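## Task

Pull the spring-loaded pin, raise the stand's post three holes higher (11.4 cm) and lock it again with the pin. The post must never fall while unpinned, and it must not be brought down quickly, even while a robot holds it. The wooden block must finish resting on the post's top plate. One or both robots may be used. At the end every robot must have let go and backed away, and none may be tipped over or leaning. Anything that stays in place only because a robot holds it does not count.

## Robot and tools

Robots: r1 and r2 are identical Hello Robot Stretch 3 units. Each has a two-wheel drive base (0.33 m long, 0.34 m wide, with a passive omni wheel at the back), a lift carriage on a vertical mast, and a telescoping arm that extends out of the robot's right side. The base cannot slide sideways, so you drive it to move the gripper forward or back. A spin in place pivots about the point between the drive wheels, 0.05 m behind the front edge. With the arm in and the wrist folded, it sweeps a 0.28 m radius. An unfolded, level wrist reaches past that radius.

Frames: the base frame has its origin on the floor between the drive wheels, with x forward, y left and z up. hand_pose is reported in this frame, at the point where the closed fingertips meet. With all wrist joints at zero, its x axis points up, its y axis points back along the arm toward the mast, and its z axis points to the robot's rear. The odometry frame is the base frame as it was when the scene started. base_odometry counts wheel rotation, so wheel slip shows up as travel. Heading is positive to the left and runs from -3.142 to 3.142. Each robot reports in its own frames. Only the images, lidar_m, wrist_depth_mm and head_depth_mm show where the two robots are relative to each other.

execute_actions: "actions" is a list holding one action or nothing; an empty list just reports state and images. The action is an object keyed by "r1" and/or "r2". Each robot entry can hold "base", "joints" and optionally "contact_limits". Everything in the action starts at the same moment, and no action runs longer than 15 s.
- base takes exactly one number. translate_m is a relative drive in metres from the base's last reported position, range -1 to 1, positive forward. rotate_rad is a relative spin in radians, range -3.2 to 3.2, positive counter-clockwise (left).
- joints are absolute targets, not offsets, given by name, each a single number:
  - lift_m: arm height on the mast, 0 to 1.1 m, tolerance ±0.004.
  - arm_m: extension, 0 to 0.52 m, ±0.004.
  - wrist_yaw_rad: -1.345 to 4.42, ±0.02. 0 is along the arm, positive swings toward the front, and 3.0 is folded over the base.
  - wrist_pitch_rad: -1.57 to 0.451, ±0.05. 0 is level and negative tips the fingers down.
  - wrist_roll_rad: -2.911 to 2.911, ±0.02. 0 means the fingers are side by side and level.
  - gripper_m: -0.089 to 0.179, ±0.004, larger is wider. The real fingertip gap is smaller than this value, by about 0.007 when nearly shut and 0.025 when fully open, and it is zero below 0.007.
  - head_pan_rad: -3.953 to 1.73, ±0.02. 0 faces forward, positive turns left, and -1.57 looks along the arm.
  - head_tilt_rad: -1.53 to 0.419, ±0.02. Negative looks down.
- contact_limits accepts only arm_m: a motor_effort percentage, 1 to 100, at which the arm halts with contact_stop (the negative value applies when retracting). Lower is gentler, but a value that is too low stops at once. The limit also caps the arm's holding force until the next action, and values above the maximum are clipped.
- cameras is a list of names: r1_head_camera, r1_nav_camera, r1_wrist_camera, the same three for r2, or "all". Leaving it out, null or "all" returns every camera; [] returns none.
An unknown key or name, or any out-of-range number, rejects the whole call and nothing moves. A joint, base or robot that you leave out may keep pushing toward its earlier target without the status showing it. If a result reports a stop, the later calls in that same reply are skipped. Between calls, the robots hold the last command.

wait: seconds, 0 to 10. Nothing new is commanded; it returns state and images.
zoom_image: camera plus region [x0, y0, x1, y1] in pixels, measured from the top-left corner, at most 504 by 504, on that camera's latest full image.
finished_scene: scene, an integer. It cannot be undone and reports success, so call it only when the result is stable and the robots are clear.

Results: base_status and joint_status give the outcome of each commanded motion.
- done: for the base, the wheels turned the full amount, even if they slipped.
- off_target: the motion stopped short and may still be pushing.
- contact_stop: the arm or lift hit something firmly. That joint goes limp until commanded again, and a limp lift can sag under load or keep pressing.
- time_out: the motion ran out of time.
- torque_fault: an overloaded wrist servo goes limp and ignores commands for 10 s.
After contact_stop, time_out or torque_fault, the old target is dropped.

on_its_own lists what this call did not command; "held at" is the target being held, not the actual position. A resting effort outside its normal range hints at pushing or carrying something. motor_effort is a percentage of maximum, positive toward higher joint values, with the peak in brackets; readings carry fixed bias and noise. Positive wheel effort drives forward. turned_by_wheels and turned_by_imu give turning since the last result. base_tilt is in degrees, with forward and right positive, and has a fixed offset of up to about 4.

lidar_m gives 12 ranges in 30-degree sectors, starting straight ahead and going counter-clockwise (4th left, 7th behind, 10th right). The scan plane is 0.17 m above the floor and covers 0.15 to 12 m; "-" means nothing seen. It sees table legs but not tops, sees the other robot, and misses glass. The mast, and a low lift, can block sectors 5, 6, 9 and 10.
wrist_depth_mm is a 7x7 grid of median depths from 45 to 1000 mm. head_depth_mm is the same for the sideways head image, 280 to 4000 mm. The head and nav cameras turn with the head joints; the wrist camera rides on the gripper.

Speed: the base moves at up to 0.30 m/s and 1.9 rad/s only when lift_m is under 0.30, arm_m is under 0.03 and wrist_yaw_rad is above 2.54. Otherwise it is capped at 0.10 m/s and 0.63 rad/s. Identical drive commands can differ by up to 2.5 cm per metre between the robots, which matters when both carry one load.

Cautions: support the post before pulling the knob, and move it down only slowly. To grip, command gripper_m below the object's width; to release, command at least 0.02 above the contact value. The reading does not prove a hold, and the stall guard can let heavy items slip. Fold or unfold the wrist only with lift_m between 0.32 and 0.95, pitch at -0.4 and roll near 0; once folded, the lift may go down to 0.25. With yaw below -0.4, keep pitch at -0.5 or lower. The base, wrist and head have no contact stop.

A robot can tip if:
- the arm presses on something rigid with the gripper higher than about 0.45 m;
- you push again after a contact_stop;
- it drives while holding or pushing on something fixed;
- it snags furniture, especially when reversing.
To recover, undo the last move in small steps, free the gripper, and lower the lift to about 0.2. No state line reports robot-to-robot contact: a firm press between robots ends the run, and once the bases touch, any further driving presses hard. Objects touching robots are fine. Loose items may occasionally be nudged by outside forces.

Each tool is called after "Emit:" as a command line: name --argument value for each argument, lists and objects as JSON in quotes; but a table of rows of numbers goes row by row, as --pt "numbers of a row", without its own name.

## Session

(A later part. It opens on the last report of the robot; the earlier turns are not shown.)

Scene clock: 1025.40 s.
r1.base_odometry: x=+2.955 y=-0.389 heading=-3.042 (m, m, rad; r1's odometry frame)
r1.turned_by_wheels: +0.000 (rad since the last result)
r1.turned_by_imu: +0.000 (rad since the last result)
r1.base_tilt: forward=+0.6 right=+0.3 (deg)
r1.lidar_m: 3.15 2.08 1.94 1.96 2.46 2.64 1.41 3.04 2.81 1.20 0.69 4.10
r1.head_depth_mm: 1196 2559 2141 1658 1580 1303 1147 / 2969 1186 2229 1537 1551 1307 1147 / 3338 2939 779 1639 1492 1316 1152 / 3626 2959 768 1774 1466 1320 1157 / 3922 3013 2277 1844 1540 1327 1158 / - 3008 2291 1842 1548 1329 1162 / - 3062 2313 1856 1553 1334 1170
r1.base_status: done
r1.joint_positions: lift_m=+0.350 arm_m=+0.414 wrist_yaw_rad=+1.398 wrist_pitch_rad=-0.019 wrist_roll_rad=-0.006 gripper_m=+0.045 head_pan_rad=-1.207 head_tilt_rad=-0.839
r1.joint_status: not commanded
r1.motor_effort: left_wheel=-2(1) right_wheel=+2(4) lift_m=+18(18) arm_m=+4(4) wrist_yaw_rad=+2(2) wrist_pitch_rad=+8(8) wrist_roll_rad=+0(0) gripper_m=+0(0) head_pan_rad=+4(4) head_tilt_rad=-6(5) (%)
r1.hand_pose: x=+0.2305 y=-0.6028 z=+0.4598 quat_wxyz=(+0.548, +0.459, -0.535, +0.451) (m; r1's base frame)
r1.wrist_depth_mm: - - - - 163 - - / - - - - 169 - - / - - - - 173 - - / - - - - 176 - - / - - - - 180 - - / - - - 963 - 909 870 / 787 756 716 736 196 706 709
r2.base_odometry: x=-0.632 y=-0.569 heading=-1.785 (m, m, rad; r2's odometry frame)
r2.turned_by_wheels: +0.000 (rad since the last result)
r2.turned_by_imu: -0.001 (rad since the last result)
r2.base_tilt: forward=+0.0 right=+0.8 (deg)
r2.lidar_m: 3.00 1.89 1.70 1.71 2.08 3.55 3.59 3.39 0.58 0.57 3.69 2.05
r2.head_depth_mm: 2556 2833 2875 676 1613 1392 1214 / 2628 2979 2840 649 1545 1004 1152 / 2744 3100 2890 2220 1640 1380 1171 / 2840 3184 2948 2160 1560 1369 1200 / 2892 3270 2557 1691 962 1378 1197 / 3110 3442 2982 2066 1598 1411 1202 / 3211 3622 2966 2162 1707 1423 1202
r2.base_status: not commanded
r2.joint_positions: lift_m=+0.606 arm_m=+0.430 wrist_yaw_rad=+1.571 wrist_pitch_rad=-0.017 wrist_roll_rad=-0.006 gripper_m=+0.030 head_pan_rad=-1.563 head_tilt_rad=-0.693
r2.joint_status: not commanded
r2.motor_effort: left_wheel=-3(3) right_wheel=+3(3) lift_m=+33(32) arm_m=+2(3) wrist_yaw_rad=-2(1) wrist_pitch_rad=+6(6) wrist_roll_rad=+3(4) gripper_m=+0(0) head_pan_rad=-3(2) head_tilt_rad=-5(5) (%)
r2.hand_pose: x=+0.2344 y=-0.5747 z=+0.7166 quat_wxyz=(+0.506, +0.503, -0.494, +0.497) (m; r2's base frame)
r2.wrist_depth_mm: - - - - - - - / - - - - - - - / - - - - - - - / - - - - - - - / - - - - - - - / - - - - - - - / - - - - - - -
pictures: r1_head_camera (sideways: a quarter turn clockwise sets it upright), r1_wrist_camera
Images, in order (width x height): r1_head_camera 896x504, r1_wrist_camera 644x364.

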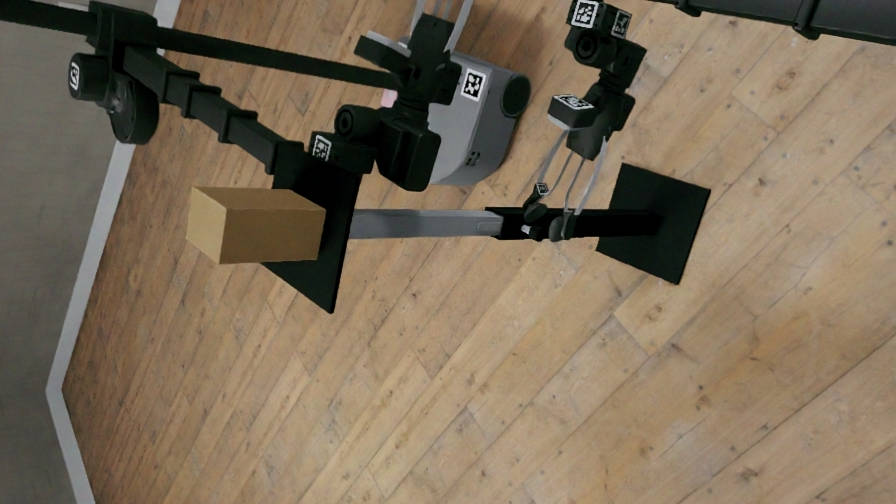

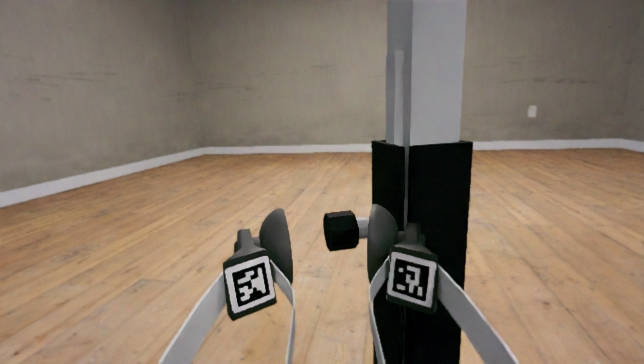

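Emit:
execute_actions --actions '[{"r1": {"base": {"translate_m": 0.008}, "joints": {"arm_m": 0.416}}}]' --cameras '["r1_wrist_camera", "r1_head_camera"]'

Emit:
zoom_image --camera "r1_head_camera" --region '[460, 150, 640, 280]'

Emit:
zoom_image --camera "r1_wrist_camera" --region '[240, 140, 480, 320]'

Scene clock: 1039.70 s.
r1.base_odometry: x=+2.947 y=-0.389 heading=-3.042 (m, m, rad; r1's odometry frame)
r1.turned_by_wheels: +0.000 (rad since the last result)
r1.turned_by_imu: -0.001 (rad since the last result)
r1.base_tilt: forward=+0.6 right=+0.3 (deg)
r1.lidar_m: 3.15 2.07 1.93 1.95 2.45 2.64 1.42 3.04 2.81 1.20 0.68 4.10
r1.head_depth_mm: 1191 2548 2152 1537 1583 1305 1145 / 2964 1182 2097 1517 1557 1304 1150 / 3338 2938 771 1588 1488 1313 1151 / 3637 2954 768 1779 1503 1320 1153 / 3914 3009 2279 1839 1536 1322 1162 / - 3025 2297 1846 1542 1329 1165 / - 3078 2296 1870 1552 1333 1169
r1.base_status: done
r1.joint_positions: lift_m=+0.350 arm_m=+0.416 wrist_yaw_rad=+1.398 wrist_pitch_rad=-0.020 wrist_roll_rad=-0.006 gripper_m=+0.045 head_pan_rad=-1.207 head_tilt_rad=-0.839
r1.joint_status: all done
r1.motor_effort: left_wheel=-5(6) right_wheel=+7(7) lift_m=+18(18) arm_m=+4(4) wrist_yaw_rad=+3(2) wrist_pitch_rad=+8(9) wrist_roll_rad=+0(0) gripper_m=-1(0) head_pan_rad=+4(4) head_tilt_rad=-6(5) (%)
r1.hand_pose: x=+0.2305 y=-0.6048 z=+0.4597 quat_wxyz=(+0.548, +0.459, -0.535, +0.451) (m; r1's base frame)
r1.wrist_depth_mm: - - - - 155 - - / - - - - 160 - - / - - - - 165 - - / - - - - 167 - - / - - - - 171 - - / - - - 917 - 914 883 / 753 776 721 740 187 707 696
r2.base_odometry: x=-0.632 y=-0.569 heading=-1.785 (m, m, rad; r2's odometry frame)
r2.turned_by_wheels: +0.000 (rad since the last result)
r2.turned_by_imu: -0.001 (rad since the last result)
r2.base_tilt: forward=+0.0 right=+0.8 (deg)
r2.lidar_m: 3.00 1.89 1.70 1.71 2.08 3.56 3.60 3.38 0.58 0.57 3.68 2.05
r2.head_depth_mm: 2558 2861 2864 676 1618 1387 1212 / 2674 2953 2892 649 1559 1004 1163 / 2764 3059 2898 2225 1639 1363 1173 / 2863 3209 2920 2163 1277 1371 1199 / 2884 3243 1512 1701 963 1379 1200 / 3116 3470 2986 2179 1599 1402 1204 / 3160 3654 2996 2166 1722 1421 1209
r2.base_status: not commanded
r2.joint_positions: lift_m=+0.606 arm_m=+0.430 wrist_yaw_rad=+1.571 wrist_pitch_rad=-0.017 wrist_roll_rad=-0.006 gripper_m=+0.030 head_pan_rad=-1.563 head_tilt_rad=-0.693
r2.joint_status: not commanded
r2.motor_effort: left_wheel=-3(3) right_wheel=+3(3) lift_m=+32(32) arm_m=+3(3) wrist_yaw_rad=-1(1) wrist_pitch_rad=+6(6) wrist_roll_rad=+3(3) gripper_m=+0(0) head_pan_rad=-3(3) head_tilt_rad=-5(5) (%)
r2.hand_pose: x=+0.2344 y=-0.5747 z=+0.7166 quat_wxyz=(+0.506, +0.503, -0.494, +0.497) (m; r2's base frame)
r2.wrist_depth_mm: - - - - - - - / - - - - - - - / - - - - - - - / - - - - - - - / - - - - - - - / - - - - - - - / - - - - - - -
pictures: r1_head_camera (sideways: a quarter turn clockwise sets it upright), r1_wrist_camera
Images, in order (width x height): r1_head_camera 896x504, r1_wrist_camera 644x364.

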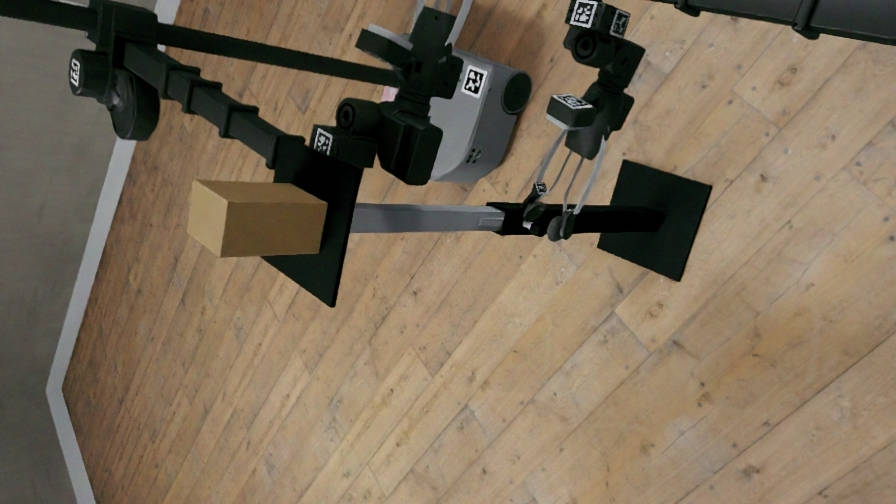

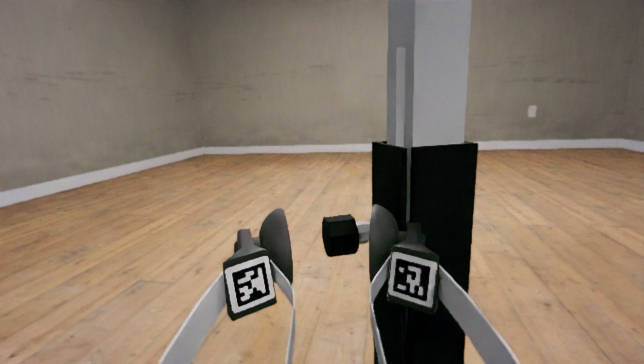

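Region (460, 150, 640, 280) of r1_head_camera's 896x504 image, scaled by 2.800, with more detail than that image has.

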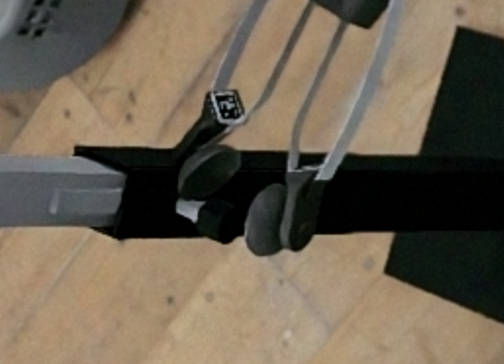

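Region (240, 140, 480, 320) of r1_wrist_camera's 644x364 image, scaled by 2.100; it fills the top 378 rows of this view, and the rest is white.

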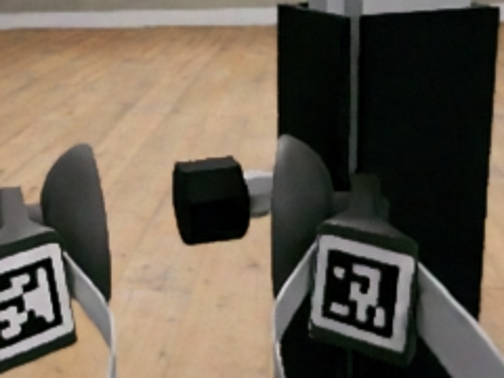

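Emit:
execute_actions --actions '[{"r1": {"joints": {"gripper_m": 0.01}}}]' --cameras '["r1_wrist_camera", "r1_head_camera"]'

Emit:
zoom_image --camera "r1_head_camera" --region '[460, 150, 640, 280]'

Emit:
zoom_image --camera "r1_wrist_camera" --region '[240, 140, 480, 320]'

Scene clock: 1053.03 s.
r1.base_odometry: x=+2.947 y=-0.389 heading=-3.043 (m, m, rad; r1's odometry frame)
r1.turned_by_wheels: +0.000 (rad since the last result)
r1.turned_by_imu: -0.001 (rad since the last result)
r1.base_tilt: forward=+0.6 right=+0.3 (deg)
r1.lidar_m: 3.16 2.06 1.93 1.95 2.44 2.64 1.42 3.04 2.81 1.20 0.68 4.09
r1.head_depth_mm: 1189 2557 2132 1530 1586 1305 1146 / 2971 1182 2095 1514 1556 1308 1144 / 3343 2938 770 1587 1471 1312 1150 / 3622 2960 769 1784 1497 1321 1158 / 3892 2971 2285 1834 1536 1322 1161 / - 3027 2286 1849 1544 1327 1164 / - 3060 2316 1863 1545 1340 1172
r1.base_status: not commanded
r1.joint_positions: lift_m=+0.350 arm_m=+0.416 wrist_yaw_rad=+1.374 wrist_pitch_rad=-0.020 wrist_roll_rad=-0.006 gripper_m=+0.010 head_pan_rad=-1.207 head_tilt_rad=-0.839
r1.joint_status: all done
r1.on_its_own: wrist_yaw_rad is at rest, and its effort (+33) is outside its rest range (-12 to +12)
r1.motor_effort: left_wheel=-9(9) right_wheel=+13(13) lift_m=+18(18) arm_m=+2(4) wrist_yaw_rad=+33(33) wrist_pitch_rad=+8(9) wrist_roll_rad=+0(0) gripper_m=-6(83) head_pan_rad=+4(4) head_tilt_rad=-6(5) (%)
r1.hand_pose: x=+0.2294 y=-0.6108 z=+0.4596 quat_wxyz=(+0.553, +0.453, -0.540, +0.444) (m; r1's base frame)
r1.wrist_depth_mm: - - - - 157 - - / - - - - 164 - - / - - - - 168 - - / - - - - 167 - - / - - - - 175 - - / - - 974 865 185 892 883 / 754 760 746 727 190 715 696
r2.base_odometry: x=-0.632 y=-0.569 heading=-1.785 (m, m, rad; r2's odometry frame)
r2.turned_by_wheels: +0.000 (rad since the last result)
r2.turned_by_imu: -0.001 (rad since the last result)
r2.base_tilt: forward=+0.1 right=+0.8 (deg)
r2.lidar_m: 3.00 1.88 1.70 1.71 2.08 3.55 3.60 3.36 0.58 0.57 3.71 2.05
r2.head_depth_mm: 2583 2782 2875 675 1630 1397 1209 / 2630 2916 2945 649 1547 999 1155 / 2770 3033 2936 2205 1641 1369 1170 / 2878 3220 2932 2178 1001 1374 1193 / 2929 3256 1507 1686 970 1371 1196 / 3095 3506 2996 2162 1609 1418 1194 / 3197 3660 3007 2182 1725 1417 1206
r2.base_status: not commanded
r2.joint_positions: lift_m=+0.606 arm_m=+0.430 wrist_yaw_rad=+1.571 wrist_pitch_rad=-0.017 wrist_roll_rad=-0.006 gripper_m=+0.030 head_pan_rad=-1.563 head_tilt_rad=-0.693
r2.joint_status: not commanded
r2.motor_effort: left_wheel=-3(3) right_wheel=+3(3) lift_m=+33(32) arm_m=+2(3) wrist_yaw_rad=-1(1) wrist_pitch_rad=+6(6) wrist_roll_rad=+3(3) gripper_m=+0(1) head_pan_rad=-3(3) head_tilt_rad=-5(4) (%)
r2.hand_pose: x=+0.2344 y=-0.5747 z=+0.7166 quat_wxyz=(+0.506, +0.503, -0.494, +0.497) (m; r2's base frame)
r2.wrist_depth_mm: - - - - - - - / - - - - - - - / - - - - - - - / - - - - - - - / - - - - - - - / - - - - - - - / - - - - - - -
pictures: r1_head_camera (sideways: a quarter turn clockwise sets it upright), r1_wrist_camera
Images, in order (width x height): r1_head_camera 896x504, r1_wrist_camera 644x364.

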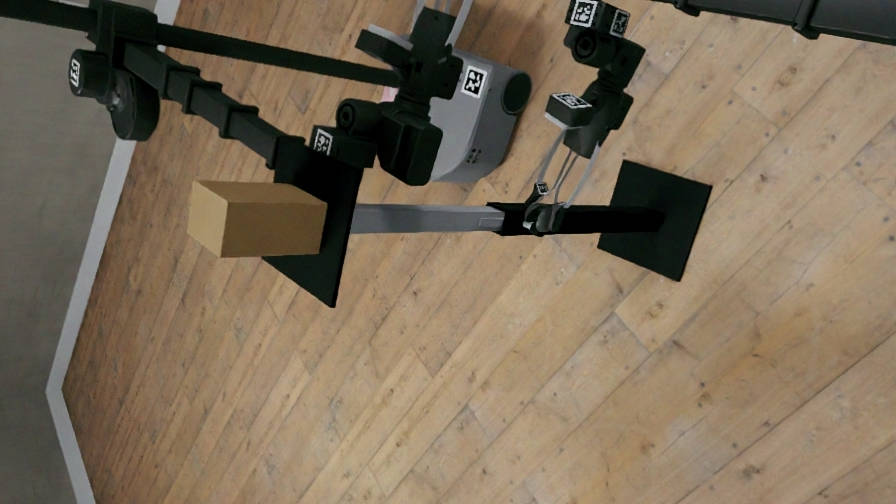

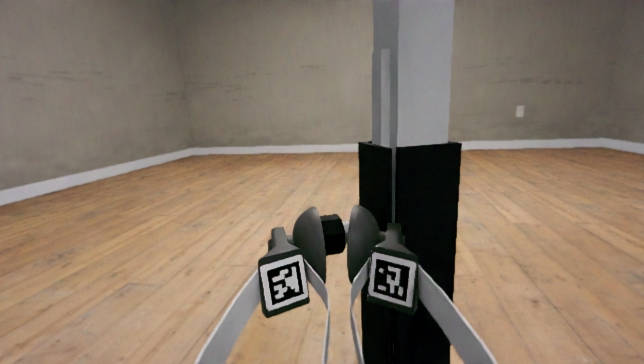

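Region (460, 150, 640, 280) of r1_head_camera's 896x504 image, scaled by 2.800, with more detail than that image has.

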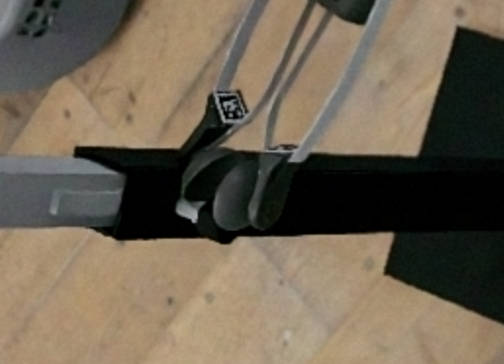

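Region (240, 140, 480, 320) of r1_wrist_camera's 644x364 image, scaled by 2.100; it fills the top 378 rows of this view, and the rest is white.

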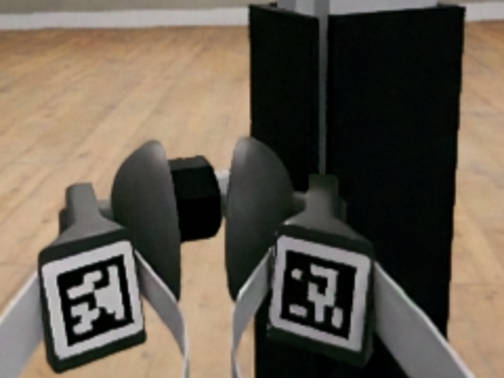

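Emit:
execute_actions --actions '[{"r1": {"joints": {"arm_m": 0.407}}}]' --cameras '["r1_wrist_camera", "r1_head_camera"]'

Emit:
zoom_image --camera "r1_head_camera" --region '[460, 150, 640, 280]'

Scene clock: 1112.77 s.
r1.base_odometry: x=+2.947 y=-0.389 heading=-3.042 (m, m, rad; r1's odometry frame)
r1.turned_by_wheels: +0.000 (rad since the last result)
r1.turned_by_imu: +0.001 (rad since the last result)
r1.base_tilt: forward=+0.6 right=+0.3 (deg)
r1.lidar_m: 3.16 2.06 1.93 1.95 2.45 2.64 1.41 3.03 2.81 1.20 0.69 4.10
r1.head_depth_mm: 1189 2541 2141 1506 1583 1309 1147 / 2948 1179 2089 1523 1564 1309 1147 / 3321 2949 771 1590 1480 1315 1149 / 3654 2981 767 1780 1498 1321 1157 / 3905 3001 2286 1835 1543 1324 1156 / - 3014 2277 1857 1552 1333 1164 / 3965 3029 2318 1852 1557 1334 1172
r1.base_status: not commanded
r1.joint_positions: lift_m=+0.350 arm_m=+0.407 wrist_yaw_rad=+1.342 wrist_pitch_rad=-0.020 wrist_roll_rad=-0.006 gripper_m=+0.010 head_pan_rad=-1.207 head_tilt_rad=-0.839
r1.joint_status: all done
r1.on_its_own: wrist_yaw_rad is held at +1.357, not at your +1.400, by its stall guard, which is not easing now; wrist_yaw_rad is at rest, and its effort (+19) is outside its rest range (-12 to +12)
r1.motor_effort: left_wheel=-4(8) right_wheel=+4(11) lift_m=+18(18) arm_m=-5(4) wrist_yaw_rad=+19(18) wrist_pitch_rad=+9(9) wrist_roll_rad=+0(0) gripper_m=-4(4) head_pan_rad=+4(4) head_tilt_rad=-5(6) (%)
r1.hand_pose: x=+0.2277 y=-0.6103 z=+0.4596 quat_wxyz=(+0.560, +0.444, -0.547, +0.435) (m; r1's base frame)
r1.wrist_depth_mm: - - - - 160 - - / - - - - 166 - - / - - - - 171 - - / - - - - 171 - - / - - - - 178 - - / - - - 842 189 885 870 / 770 751 738 713 192 721 698
r2.base_odometry: x=-0.632 y=-0.569 heading=-1.785 (m, m, rad; r2's odometry frame)
r2.turned_by_wheels: +0.000 (rad since the last result)
r2.turned_by_imu: -0.001 (rad since the last result)
r2.base_tilt: forward=+0.1 right=+0.7 (deg)
r2.lidar_m: 2.99 1.89 1.70 1.71 2.08 3.57 3.60 3.37 0.58 0.57 3.67 2.05
r2.head_depth_mm: 2554 2847 2851 675 1632 1395 1217 / 2632 2944 2926 649 1532 1000 1160 / 2755 3069 2937 2209 1642 1365 1166 / 2855 3189 2928 2153 1011 1404 1197 / 2890 3289 1503 1696 973 1398 1198 / 3066 3545 2947 2169 1616 1415 1205 / 3210 3718 2976 2179 1722 1421 1209
r2.base_status: not commanded
r2.joint_positions: lift_m=+0.606 arm_m=+0.430 wrist_yaw_rad=+1.571 wrist_pitch_rad=-0.017 wrist_roll_rad=-0.006 gripper_m=+0.030 head_pan_rad=-1.563 head_tilt_rad=-0.693
r2.joint_status: not commanded
r2.motor_effort: left_wheel=-3(3) right_wheel=+3(3) lift_m=+32(32) arm_m=+2(3) wrist_yaw_rad=-1(2) wrist_pitch_rad=+6(7) wrist_roll_rad=+3(3) gripper_m=+0(1) head_pan_rad=-2(3) head_tilt_rad=-4(5) (%)
r2.hand_pose: x=+0.2344 y=-0.5747 z=+0.7166 quat_wxyz=(+0.506, +0.503, -0.494, +0.497) (m; r2's base frame)
r2.wrist_depth_mm: - - - - - - - / - - - - - - - / - - - - - - - / - - - - - - - / - - - - - - - / - - - - - - - / - - - - - - -
pictures: r1_head_camera (sideways: a quarter turn clockwise sets it upright), r1_wrist_camera
Images, in order (width x height): r1_head_camera 896x504, r1_wrist_camera 644x364.

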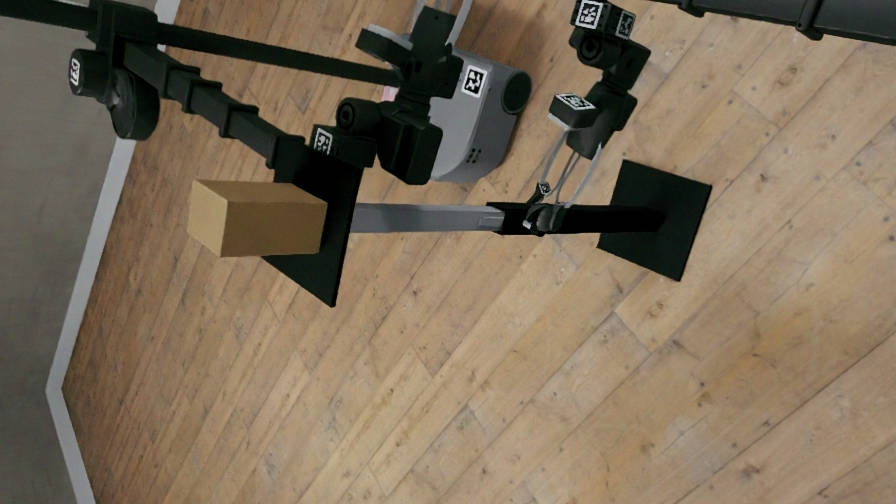

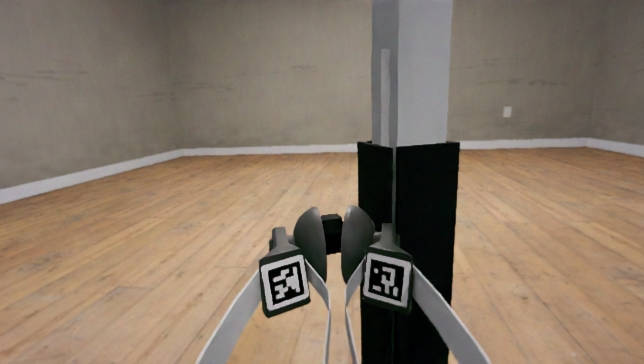

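Region (460, 150, 640, 280) of r1_head_camera's 896x504 image, scaled by 2.800, with more detail than that image has.

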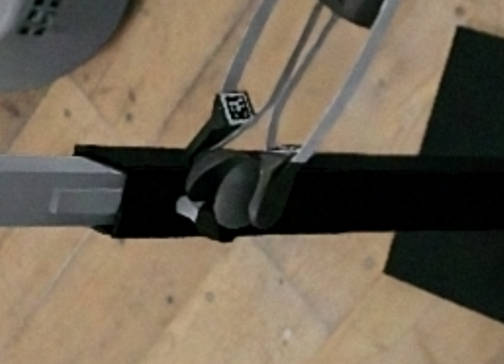

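Emit:
execute_actions --actions '[{"r1": {"joints": {"gripper_m": 0.045, "arm_m": 0.416, "wrist_yaw_rad": 1.4}}, "r2": {"joints": {"lift_m": 0.602}}}]' --cameras '["r1_wrist_camera", "r1_head_camera"]'

Emit:
zoom_image --camera "r1_head_camera" --region '[460, 150, 640, 280]'

Emit:
zoom_image --camera "r1_wrist_camera" --region '[240, 140, 480, 320]'

Scene clock: 1233.70 s.
r1.base_odometry: x=+2.947 y=-0.389 heading=-3.043 (m, m, rad; r1's odometry frame)
r1.turned_by_wheels: -0.001 (rad since the last result)
r1.turned_by_imu: -0.001 (rad since the last result)
r1.base_tilt: forward=+0.6 right=+0.2 (deg)
r1.lidar_m: 3.18 2.07 1.94 1.95 2.45 2.62 1.42 3.03 2.81 1.20 0.68 4.11
r1.head_depth_mm: 1190 2566 2155 1538 1583 1304 1149 / 2983 1190 2162 1525 1562 1306 1147 / 3351 2927 772 1589 1481 1313 1155 / 3601 2958 769 1777 1501 1317 1157 / 3921 3011 2283 1834 1548 1325 1161 / - 3026 2297 1860 1545 1334 1165 / - 3072 2308 1850 1554 1332 1168
r1.base_status: not commanded
r1.joint_positions: lift_m=+0.350 arm_m=+0.416 wrist_yaw_rad=+1.402 wrist_pitch_rad=-0.021 wrist_roll_rad=-0.006 gripper_m=+0.045 head_pan_rad=-1.207 head_tilt_rad=-0.839
r1.joint_status: all done
r1.on_its_own: right_wheel is at rest, and its effort (+19) is outside its rest range (-18 to +18)
r1.motor_effort: left_wheel=-12(11) right_wheel=+19(19) lift_m=+18(18) arm_m=+7(7) wrist_yaw_rad=-3(32) wrist_pitch_rad=+9(9) wrist_roll_rad=+0(0) gripper_m=+2(80) head_pan_rad=+4(4) head_tilt_rad=-5(6) (%)
r1.hand_pose: x=+0.2307 y=-0.6035 z=+0.4594 quat_wxyz=(+0.547, +0.460, -0.533, +0.452) (m; r1's base frame)
r1.wrist_depth_mm: - - - - 157 - - / - - - - 161 - - / - - - - 167 - - / - - - - 167 - - / - - - - 173 - - / - - - 924 - 915 883 / 779 765 734 741 189 704 708
r2.base_odometry: x=-0.632 y=-0.569 heading=-1.785 (m, m, rad; r2's odometry frame)
r2.turned_by_wheels: +0.000 (rad since the last result)
r2.turned_by_imu: -0.001 (rad since the last result)
r2.base_tilt: forward=+0.0 right=+0.8 (deg)
r2.lidar_m: 2.99 1.89 1.70 1.71 2.08 3.57 3.59 3.37 0.58 0.57 3.71 2.05
r2.head_depth_mm: 2555 2859 2879 677 1632 1393 1215 / 2659 2927 2898 649 1540 1002 1161 / 2749 3033 2908 2183 1639 1370 1171 / 2812 3199 2901 2139 1003 1379 1192 / 2884 3282 1505 1683 958 1375 1201 / 3121 3442 2935 2158 1608 1410 1203 / 3241 3660 3001 2157 1721 1413 1200
r2.base_status: not commanded
r2.joint_positions: lift_m=+0.602 arm_m=+0.430 wrist_yaw_rad=+1.571 wrist_pitch_rad=-0.018 wrist_roll_rad=-0.006 gripper_m=+0.030 head_pan_rad=-1.563 head_tilt_rad=-0.693
r2.joint_status: all done
r2.motor_effort: left_wheel=-1(3) right_wheel=+1(3) lift_m=+17(30) arm_m=+3(2) wrist_yaw_rad=-1(1) wrist_pitch_rad=+7(6) wrist_roll_rad=+3(3) gripper_m=+0(0) head_pan_rad=-2(3) head_tilt_rad=-5(5) (%)
r2.hand_pose: x=+0.2344 y=-0.5747 z=+0.7123 quat_wxyz=(+0.506, +0.503, -0.493, +0.497) (m; r2's base frame)
r2.wrist_depth_mm: - - - - - - - / - - - - - - - / - - - - - - - / - - - - - - - / - - - - - - - / - - - - - - - / - - - - - - -
pictures: r1_head_camera (sideways: a quarter turn clockwise sets it upright), r1_wrist_camera
Images, in order (width x height): r1_head_camera 896x504, r1_wrist_camera 644x364.

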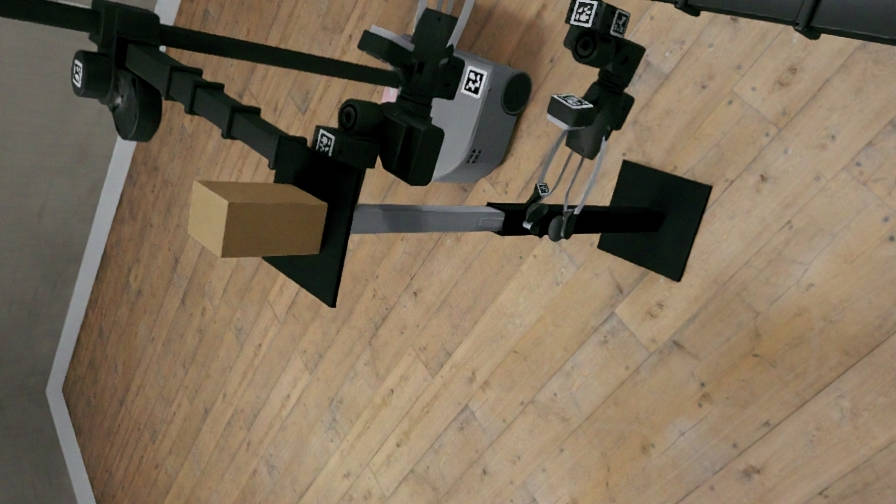

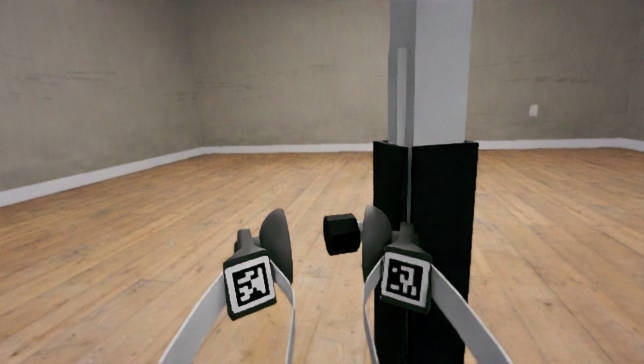

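Region (460, 150, 640, 280) of r1_head_camera's 896x504 image, scaled by 2.800, with more detail than that image has.

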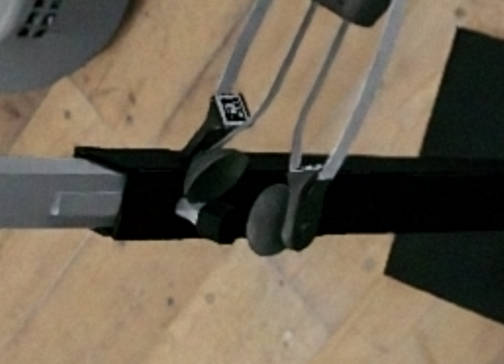

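Region (240, 140, 480, 320) of r1_wrist_camera's 644x364 image, scaled by 2.100; it fills the top 378 rows of this view, and the rest is white.

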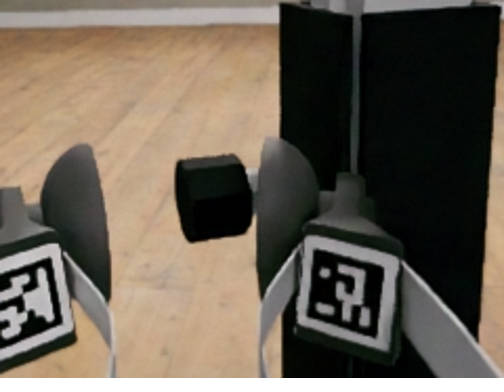

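Emit:
execute_actions --actions '[{"r2": {"joints": {"lift_m": 0.607}}}]' --cameras '[]'

Emit:
execute_actions --actions '[{"r1": {"joints": {"wrist_yaw_rad": 1.53}}}]' --cameras '["r1_wrist_camera", "r1_head_camera"]'

Emit:
zoom_image --camera "r1_head_camera" --region '[460, 150, 640, 280]'

Emit:
execute_actions --actions '[{"r1": {"joints": {"wrist_yaw_rad": 1.4}}}]' --cameras '["r1_wrist_camera"]'

Scene clock: 1250.47 s.
r1.base_odometry: x=+2.947 y=-0.389 heading=-3.043 (m, m, rad; r1's odometry frame)
r1.turned_by_wheels: +0.000 (rad since the last result)
r1.turned_by_imu: +0.000 (rad since the last result)
r1.base_tilt: forward=+0.7 right=+0.2 (deg)
r1.lidar_m: 3.17 2.07 1.94 1.95 2.45 2.64 1.42 3.05 2.82 1.20 0.68 4.10
r1.head_depth_mm: 1188 2558 2142 1530 1585 1306 1145 / 2952 1182 2086 1528 1563 1310 1152 / 3300 2933 771 1591 1482 1312 1152 / 3598 2980 769 1778 1506 1315 1161 / 3861 3015 2278 1839 1534 1325 1159 / - 3020 2296 1851 1548 1324 1166 / - 3060 2308 1850 1551 1340 1167
r1.base_status: not commanded
r1.joint_positions: lift_m=+0.350 arm_m=+0.416 wrist_yaw_rad=+1.402 wrist_pitch_rad=-0.021 wrist_roll_rad=-0.006 gripper_m=+0.045 head_pan_rad=-1.207 head_tilt_rad=-0.839
r1.joint_status: not commanded
r1.on_its_own: right_wheel is at rest, and its effort (+20) is outside its rest range (-18 to +18)
r1.motor_effort: left_wheel=-12(12) right_wheel=+20(20) lift_m=+18(18) arm_m=+7(7) wrist_yaw_rad=-2(2) wrist_pitch_rad=+9(9) wrist_roll_rad=+0(0) gripper_m=+2(2) head_pan_rad=+3(4) head_tilt_rad=-6(6) (%)
r1.hand_pose: x=+0.2307 y=-0.6035 z=+0.4594 quat_wxyz=(+0.547, +0.460, -0.533, +0.452) (m; r1's base frame)
r1.wrist_depth_mm: - - - - 156 - - / - - - - 163 - - / - - - - 167 - - / - - - - 168 - - / - - - - 173 - - / - - - 970 - 898 888 / 809 781 738 740 189 710 700
r2.base_odometry: x=-0.632 y=-0.569 heading=-1.785 (m, m, rad; r2's odometry frame)
r2.turned_by_wheels: +0.000 (rad since the last result)
r2.turned_by_imu: -0.001 (rad since the last result)
r2.base_tilt: forward=+0.1 right=+0.8 (deg)
r2.lidar_m: 2.99 1.89 1.70 1.71 2.07 3.57 3.58 3.38 0.58 0.57 3.70 2.05
r2.head_depth_mm: 2562 2822 2878 675 1624 1388 1209 / 2653 2915 2900 650 1546 1005 1157 / 2784 3098 2921 2239 1636 1359 1172 / 2888 3260 2984 2147 1280 1371 1196 / 2879 3272 1522 1692 959 1368 1197 / 3088 3573 2962 2160 1616 1417 1198 / 3237 3694 2947 2158 1723 1419 1202
r2.base_status: not commanded
r2.joint_positions: lift_m=+0.606 arm_m=+0.430 wrist_yaw_rad=+1.571 wrist_pitch_rad=-0.018 wrist_roll_rad=-0.006 gripper_m=+0.030 head_pan_rad=-1.563 head_tilt_rad=-0.693
r2.joint_status: all done
r2.motor_effort: left_wheel=-2(2) right_wheel=+2(2) lift_m=+32(34) arm_m=+2(2) wrist_yaw_rad=-1(1) wrist_pitch_rad=+6(7) wrist_roll_rad=+3(3) gripper_m=-1(1) head_pan_rad=-3(3) head_tilt_rad=-5(5) (%)
r2.hand_pose: x=+0.2344 y=-0.5747 z=+0.7164 quat_wxyz=(+0.506, +0.503, -0.493, +0.497) (m; r2's base frame)
r2.wrist_depth_mm: - - - - - - - / - - - - - - - / - - - - - - - / - - - - - - - / - - - - - - - / - - - - - - - / - - - - - - -
pictures: none
No camera images: the call's "cameras" was empty. Leave "cameras" out to get every camera's image.

Scene clock: 1251.20 s.
r1.base_odometry: x=+2.947 y=-0.389 heading=-3.044 (m, m, rad; r1's odometry frame)
r1.turned_by_wheels: -0.001 (rad since the last result)
r1.turned_by_imu: -0.001 (rad since the last result)
r1.base_tilt: forward=+0.6 right=+0.2 (deg)
r1.lidar_m: 3.17 2.06 1.93 1.96 2.45 2.64 1.42 3.06 2.81 1.20 0.68 4.09
r1.head_depth_mm: 1196 2555 2146 1529 1587 1305 1147 / 2968 1183 2155 1520 1561 1311 1148 / 3332 2937 773 1585 1455 1309 1152 / 3638 2974 768 1782 1493 1317 1157 / 3944 3011 2284 1848 1533 1328 1157 / - 3029 2294 1851 1547 1331 1167 / - 3049 2311 1857 1552 1339 1164
r1.base_status: not commanded
r1.joint_positions: lift_m=+0.350 arm_m=+0.416 wrist_yaw_rad=+1.476 wrist_pitch_rad=-0.022 wrist_roll_rad=-0.006 gripper_m=+0.045 head_pan_rad=-1.207 head_tilt_rad=-0.839
r1.joint_status: wrist_yaw_rad off_target (ended at +1.476, target +1.530)
r1.on_its_own: left_wheel is at rest, and its effort (-20) is outside its rest range (-18 to +18); right_wheel is at rest, and its effort (+30) is outside its rest range (-18 to +18); wrist_yaw_rad is at rest, and its effort (+69) is outside its rest range (-12 to +12)
r1.motor_effort: left_wheel=-20(20) right_wheel=+30(31) lift_m=+18(18) arm_m=+2(6) wrist_yaw_rad=+69(67) wrist_pitch_rad=+9(9) wrist_roll_rad=+0(0) gripper_m=-9(9) head_pan_rad=+4(3) head_tilt_rad=-6(7) (%)
r1.hand_pose: x=+0.2332 y=-0.5850 z=+0.4593 quat_wxyz=(+0.530, +0.480, -0.516, +0.472) (m; r1's base frame)
r1.wrist_depth_mm: - - - - - 154 - / - - - - - 161 - / - - - - - - - / - - - - 187 167 - / - - - - 174 173 - / - - - 909 885 851 895 / 779 758 729 739 203 189 696
r2.base_odometry: x=-0.632 y=-0.569 heading=-1.785 (m, m, rad; r2's odometry frame)
r2.turned_by_wheels: +0.000 (rad since the last result)
r2.turned_by_imu: +0.000 (rad since the last result)
r2.base_tilt: forward=+0.0 right=+0.8 (deg)
r2.lidar_m: 3.00 1.89 1.70 1.71 2.08 3.57 3.60 3.35 0.58 0.57 3.70 2.05
r2.head_depth_mm: 2553 2818 2883 673 1632 1386 1214 / 2656 2960 2874 649 1541 1006 1158 / 2747 3049 2897 2224 1643 1372 1168 / 2877 3188 2921 2162 1269 1406 1202 / 2871 3275 1515 1694 959 1374 1202 / 3110 3499 2974 2147 1609 1409 1202 / 3221 3704 3038 2201 1726 1409 1215
r2.base_status: not commanded
r2.joint_positions: lift_m=+0.606 arm_m=+0.430 wrist_yaw_rad=+1.571 wrist_pitch_rad=-0.018 wrist_roll_rad=-0.006 gripper_m=+0.030 head_pan_rad=-1.563 head_tilt_rad=-0.693
r2.joint_status: not commanded
r2.motor_effort: left_wheel=-2(2) right_wheel=+2(2) lift_m=+33(33) arm_m=+2(2) wrist_yaw_rad=-1(1) wrist_pitch_rad=+7(7) wrist_roll_rad=+3(3) gripper_m=-1(0) head_pan_rad=-2(3) head_tilt_rad=-5(5) (%)
r2.hand_pose: x=+0.2344 y=-0.5747 z=+0.7164 quat_wxyz=(+0.506, +0.503, -0.493, +0.497) (m; r2's base frame)
r2.wrist_depth_mm: - - - - - - - / - - - - - - - / - - - - - - - / - - - - - - - / - - - - - - - / - - - - - - - / - - - - - - -
pictures: r1_head_camera (sideways: a quarter turn clockwise sets it upright), r1_wrist_camera
Images, in order (width x height): r1_head_camera 896x504, r1_wrist_camera 644x364.

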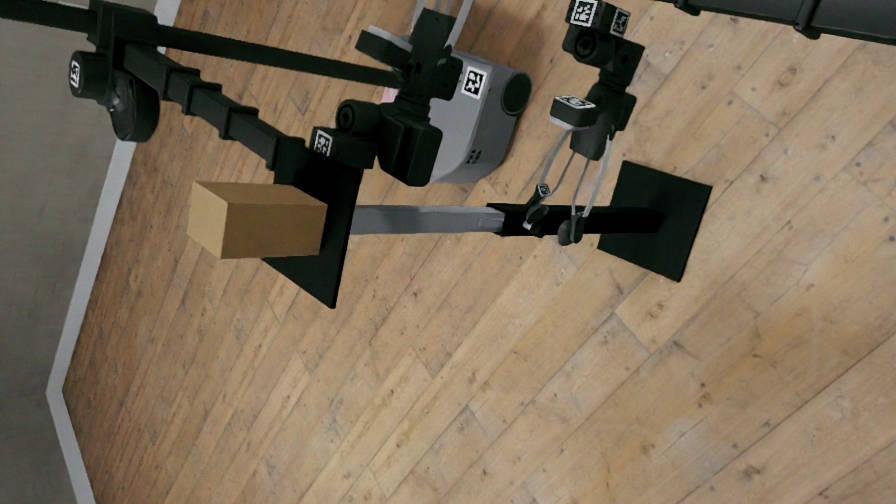

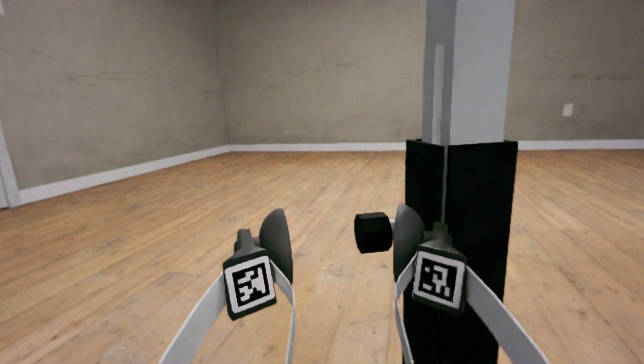

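Region (460, 150, 640, 280) of r1_head_camera's 896x504 image, scaled by 2.800, with more detail than that image has.

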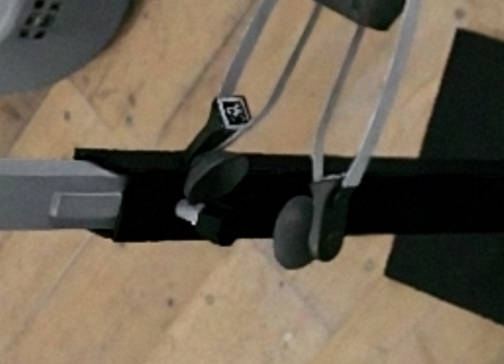

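Scene clock: 1251.93 s.
r1.base_odometry: x=+2.947 y=-0.389 heading=-3.043 (m, m, rad; r1's odometry frame)
r1.turned_by_wheels: +0.000 (rad since the last result)
r1.turned_by_imu: +0.001 (rad since the last result)
r1.base_tilt: forward=+0.6 right=+0.2 (deg)
r1.lidar_m: 3.17 2.07 1.94 1.95 2.44 2.64 1.42 3.03 2.81 1.20 0.68 4.10
r1.head_depth_mm: 1192 2552 2144 1536 1585 1304 1144 / 2953 1181 2091 1520 1556 1308 1149 / 3325 2939 771 1594 1489 1316 1153 / 3621 2936 767 1784 1495 1320 1155 / 3946 3021 2281 1833 1542 1321 1161 / - 3021 2284 1839 1547 1331 1164 / - 3020 2311 1853 1552 1334 1167
r1.base_status: not commanded
r1.joint_positions: lift_m=+0.350 arm_m=+0.416 wrist_yaw_rad=+1.406 wrist_pitch_rad=-0.022 wrist_roll_rad=-0.006 gripper_m=+0.045 head_pan_rad=-1.207 head_tilt_rad=-0.839
r1.joint_status: all done
r1.on_its_own: right_wheel is at rest, and its effort (+22) is outside its rest range (-18 to +18)
r1.motor_effort: left_wheel=-14(20) right_wheel=+22(30) lift_m=+18(18) arm_m=+2(2) wrist_yaw_rad=-8(68) wrist_pitch_rad=+9(9) wrist_roll_rad=+0(0) gripper_m=+2(9) head_pan_rad=+4(3) head_tilt_rad=-5(6) (%)
r1.hand_pose: x=+0.2308 y=-0.6028 z=+0.4593 quat_wxyz=(+0.546, +0.462, -0.532, +0.453) (m; r1's base frame)
r1.wrist_depth_mm: - - - - 157 - - / - - - - 163 - - / - - - - 167 - - / - - - - 167 - - / - - - - 173 - - / - - - 956 - 904 881 / 782 749 733 731 188 710 693
r2.base_odometry: x=-0.632 y=-0.569 heading=-1.785 (m, m, rad; r2's odometry frame)
r2.turned_by_wheels: +0.000 (rad since the last result)
r2.turned_by_imu: +0.000 (rad since the last result)
r2.base_tilt: forward=+0.0 right=+0.8 (deg)
r2.lidar_m: 2.99 1.89 1.70 1.71 2.07 3.56 3.60 3.38 0.58 0.57 3.70 2.05
r2.head_depth_mm: 2555 2823 2831 674 1629 1388 1210 / 2638 2947 2842 650 1541 1005 1152 / 2750 3068 2881 2228 1630 1362 1168 / 2872 3170 2906 2135 1277 1369 1194 / 2887 3302 1506 1684 957 1374 1198 / 3117 3486 2968 2168 1615 1424 1196 / 3194 3733 2998 2165 1725 1408 1204
r2.base_status: not commanded
r2.joint_positions: lift_m=+0.606 arm_m=+0.430 wrist_yaw_rad=+1.571 wrist_pitch_rad=-0.018 wrist_roll_rad=-0.006 gripper_m=+0.030 head_pan_rad=-1.563 head_tilt_rad=-0.693
r2.joint_status: not commanded
r2.motor_effort: left_wheel=-1(2) right_wheel=+1(2) lift_m=+33(33) arm_m=+2(2) wrist_yaw_rad=-2(2) wrist_pitch_rad=+7(6) wrist_roll_rad=+3(3) gripper_m=+0(0) head_pan_rad=-3(2) head_tilt_rad=-4(5) (%)
r2.hand_pose: x=+0.2344 y=-0.5747 z=+0.7164 quat_wxyz=(+0.506, +0.503, -0.493, +0.497) (m; r2's base frame)
r2.wrist_depth_mm: - - - - - - - / - - - - - - - / - - - - - - - / - - - - - - - / - - - - - - - / - - - - - - - / - - - - - - -
pictures: r1_wrist_camera
Images, in order (width x height): r1_wrist_camera 644x364.

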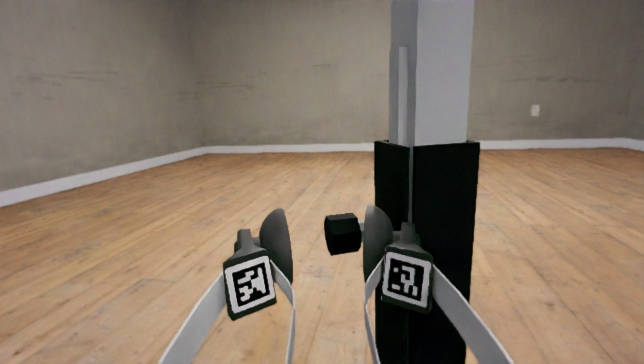

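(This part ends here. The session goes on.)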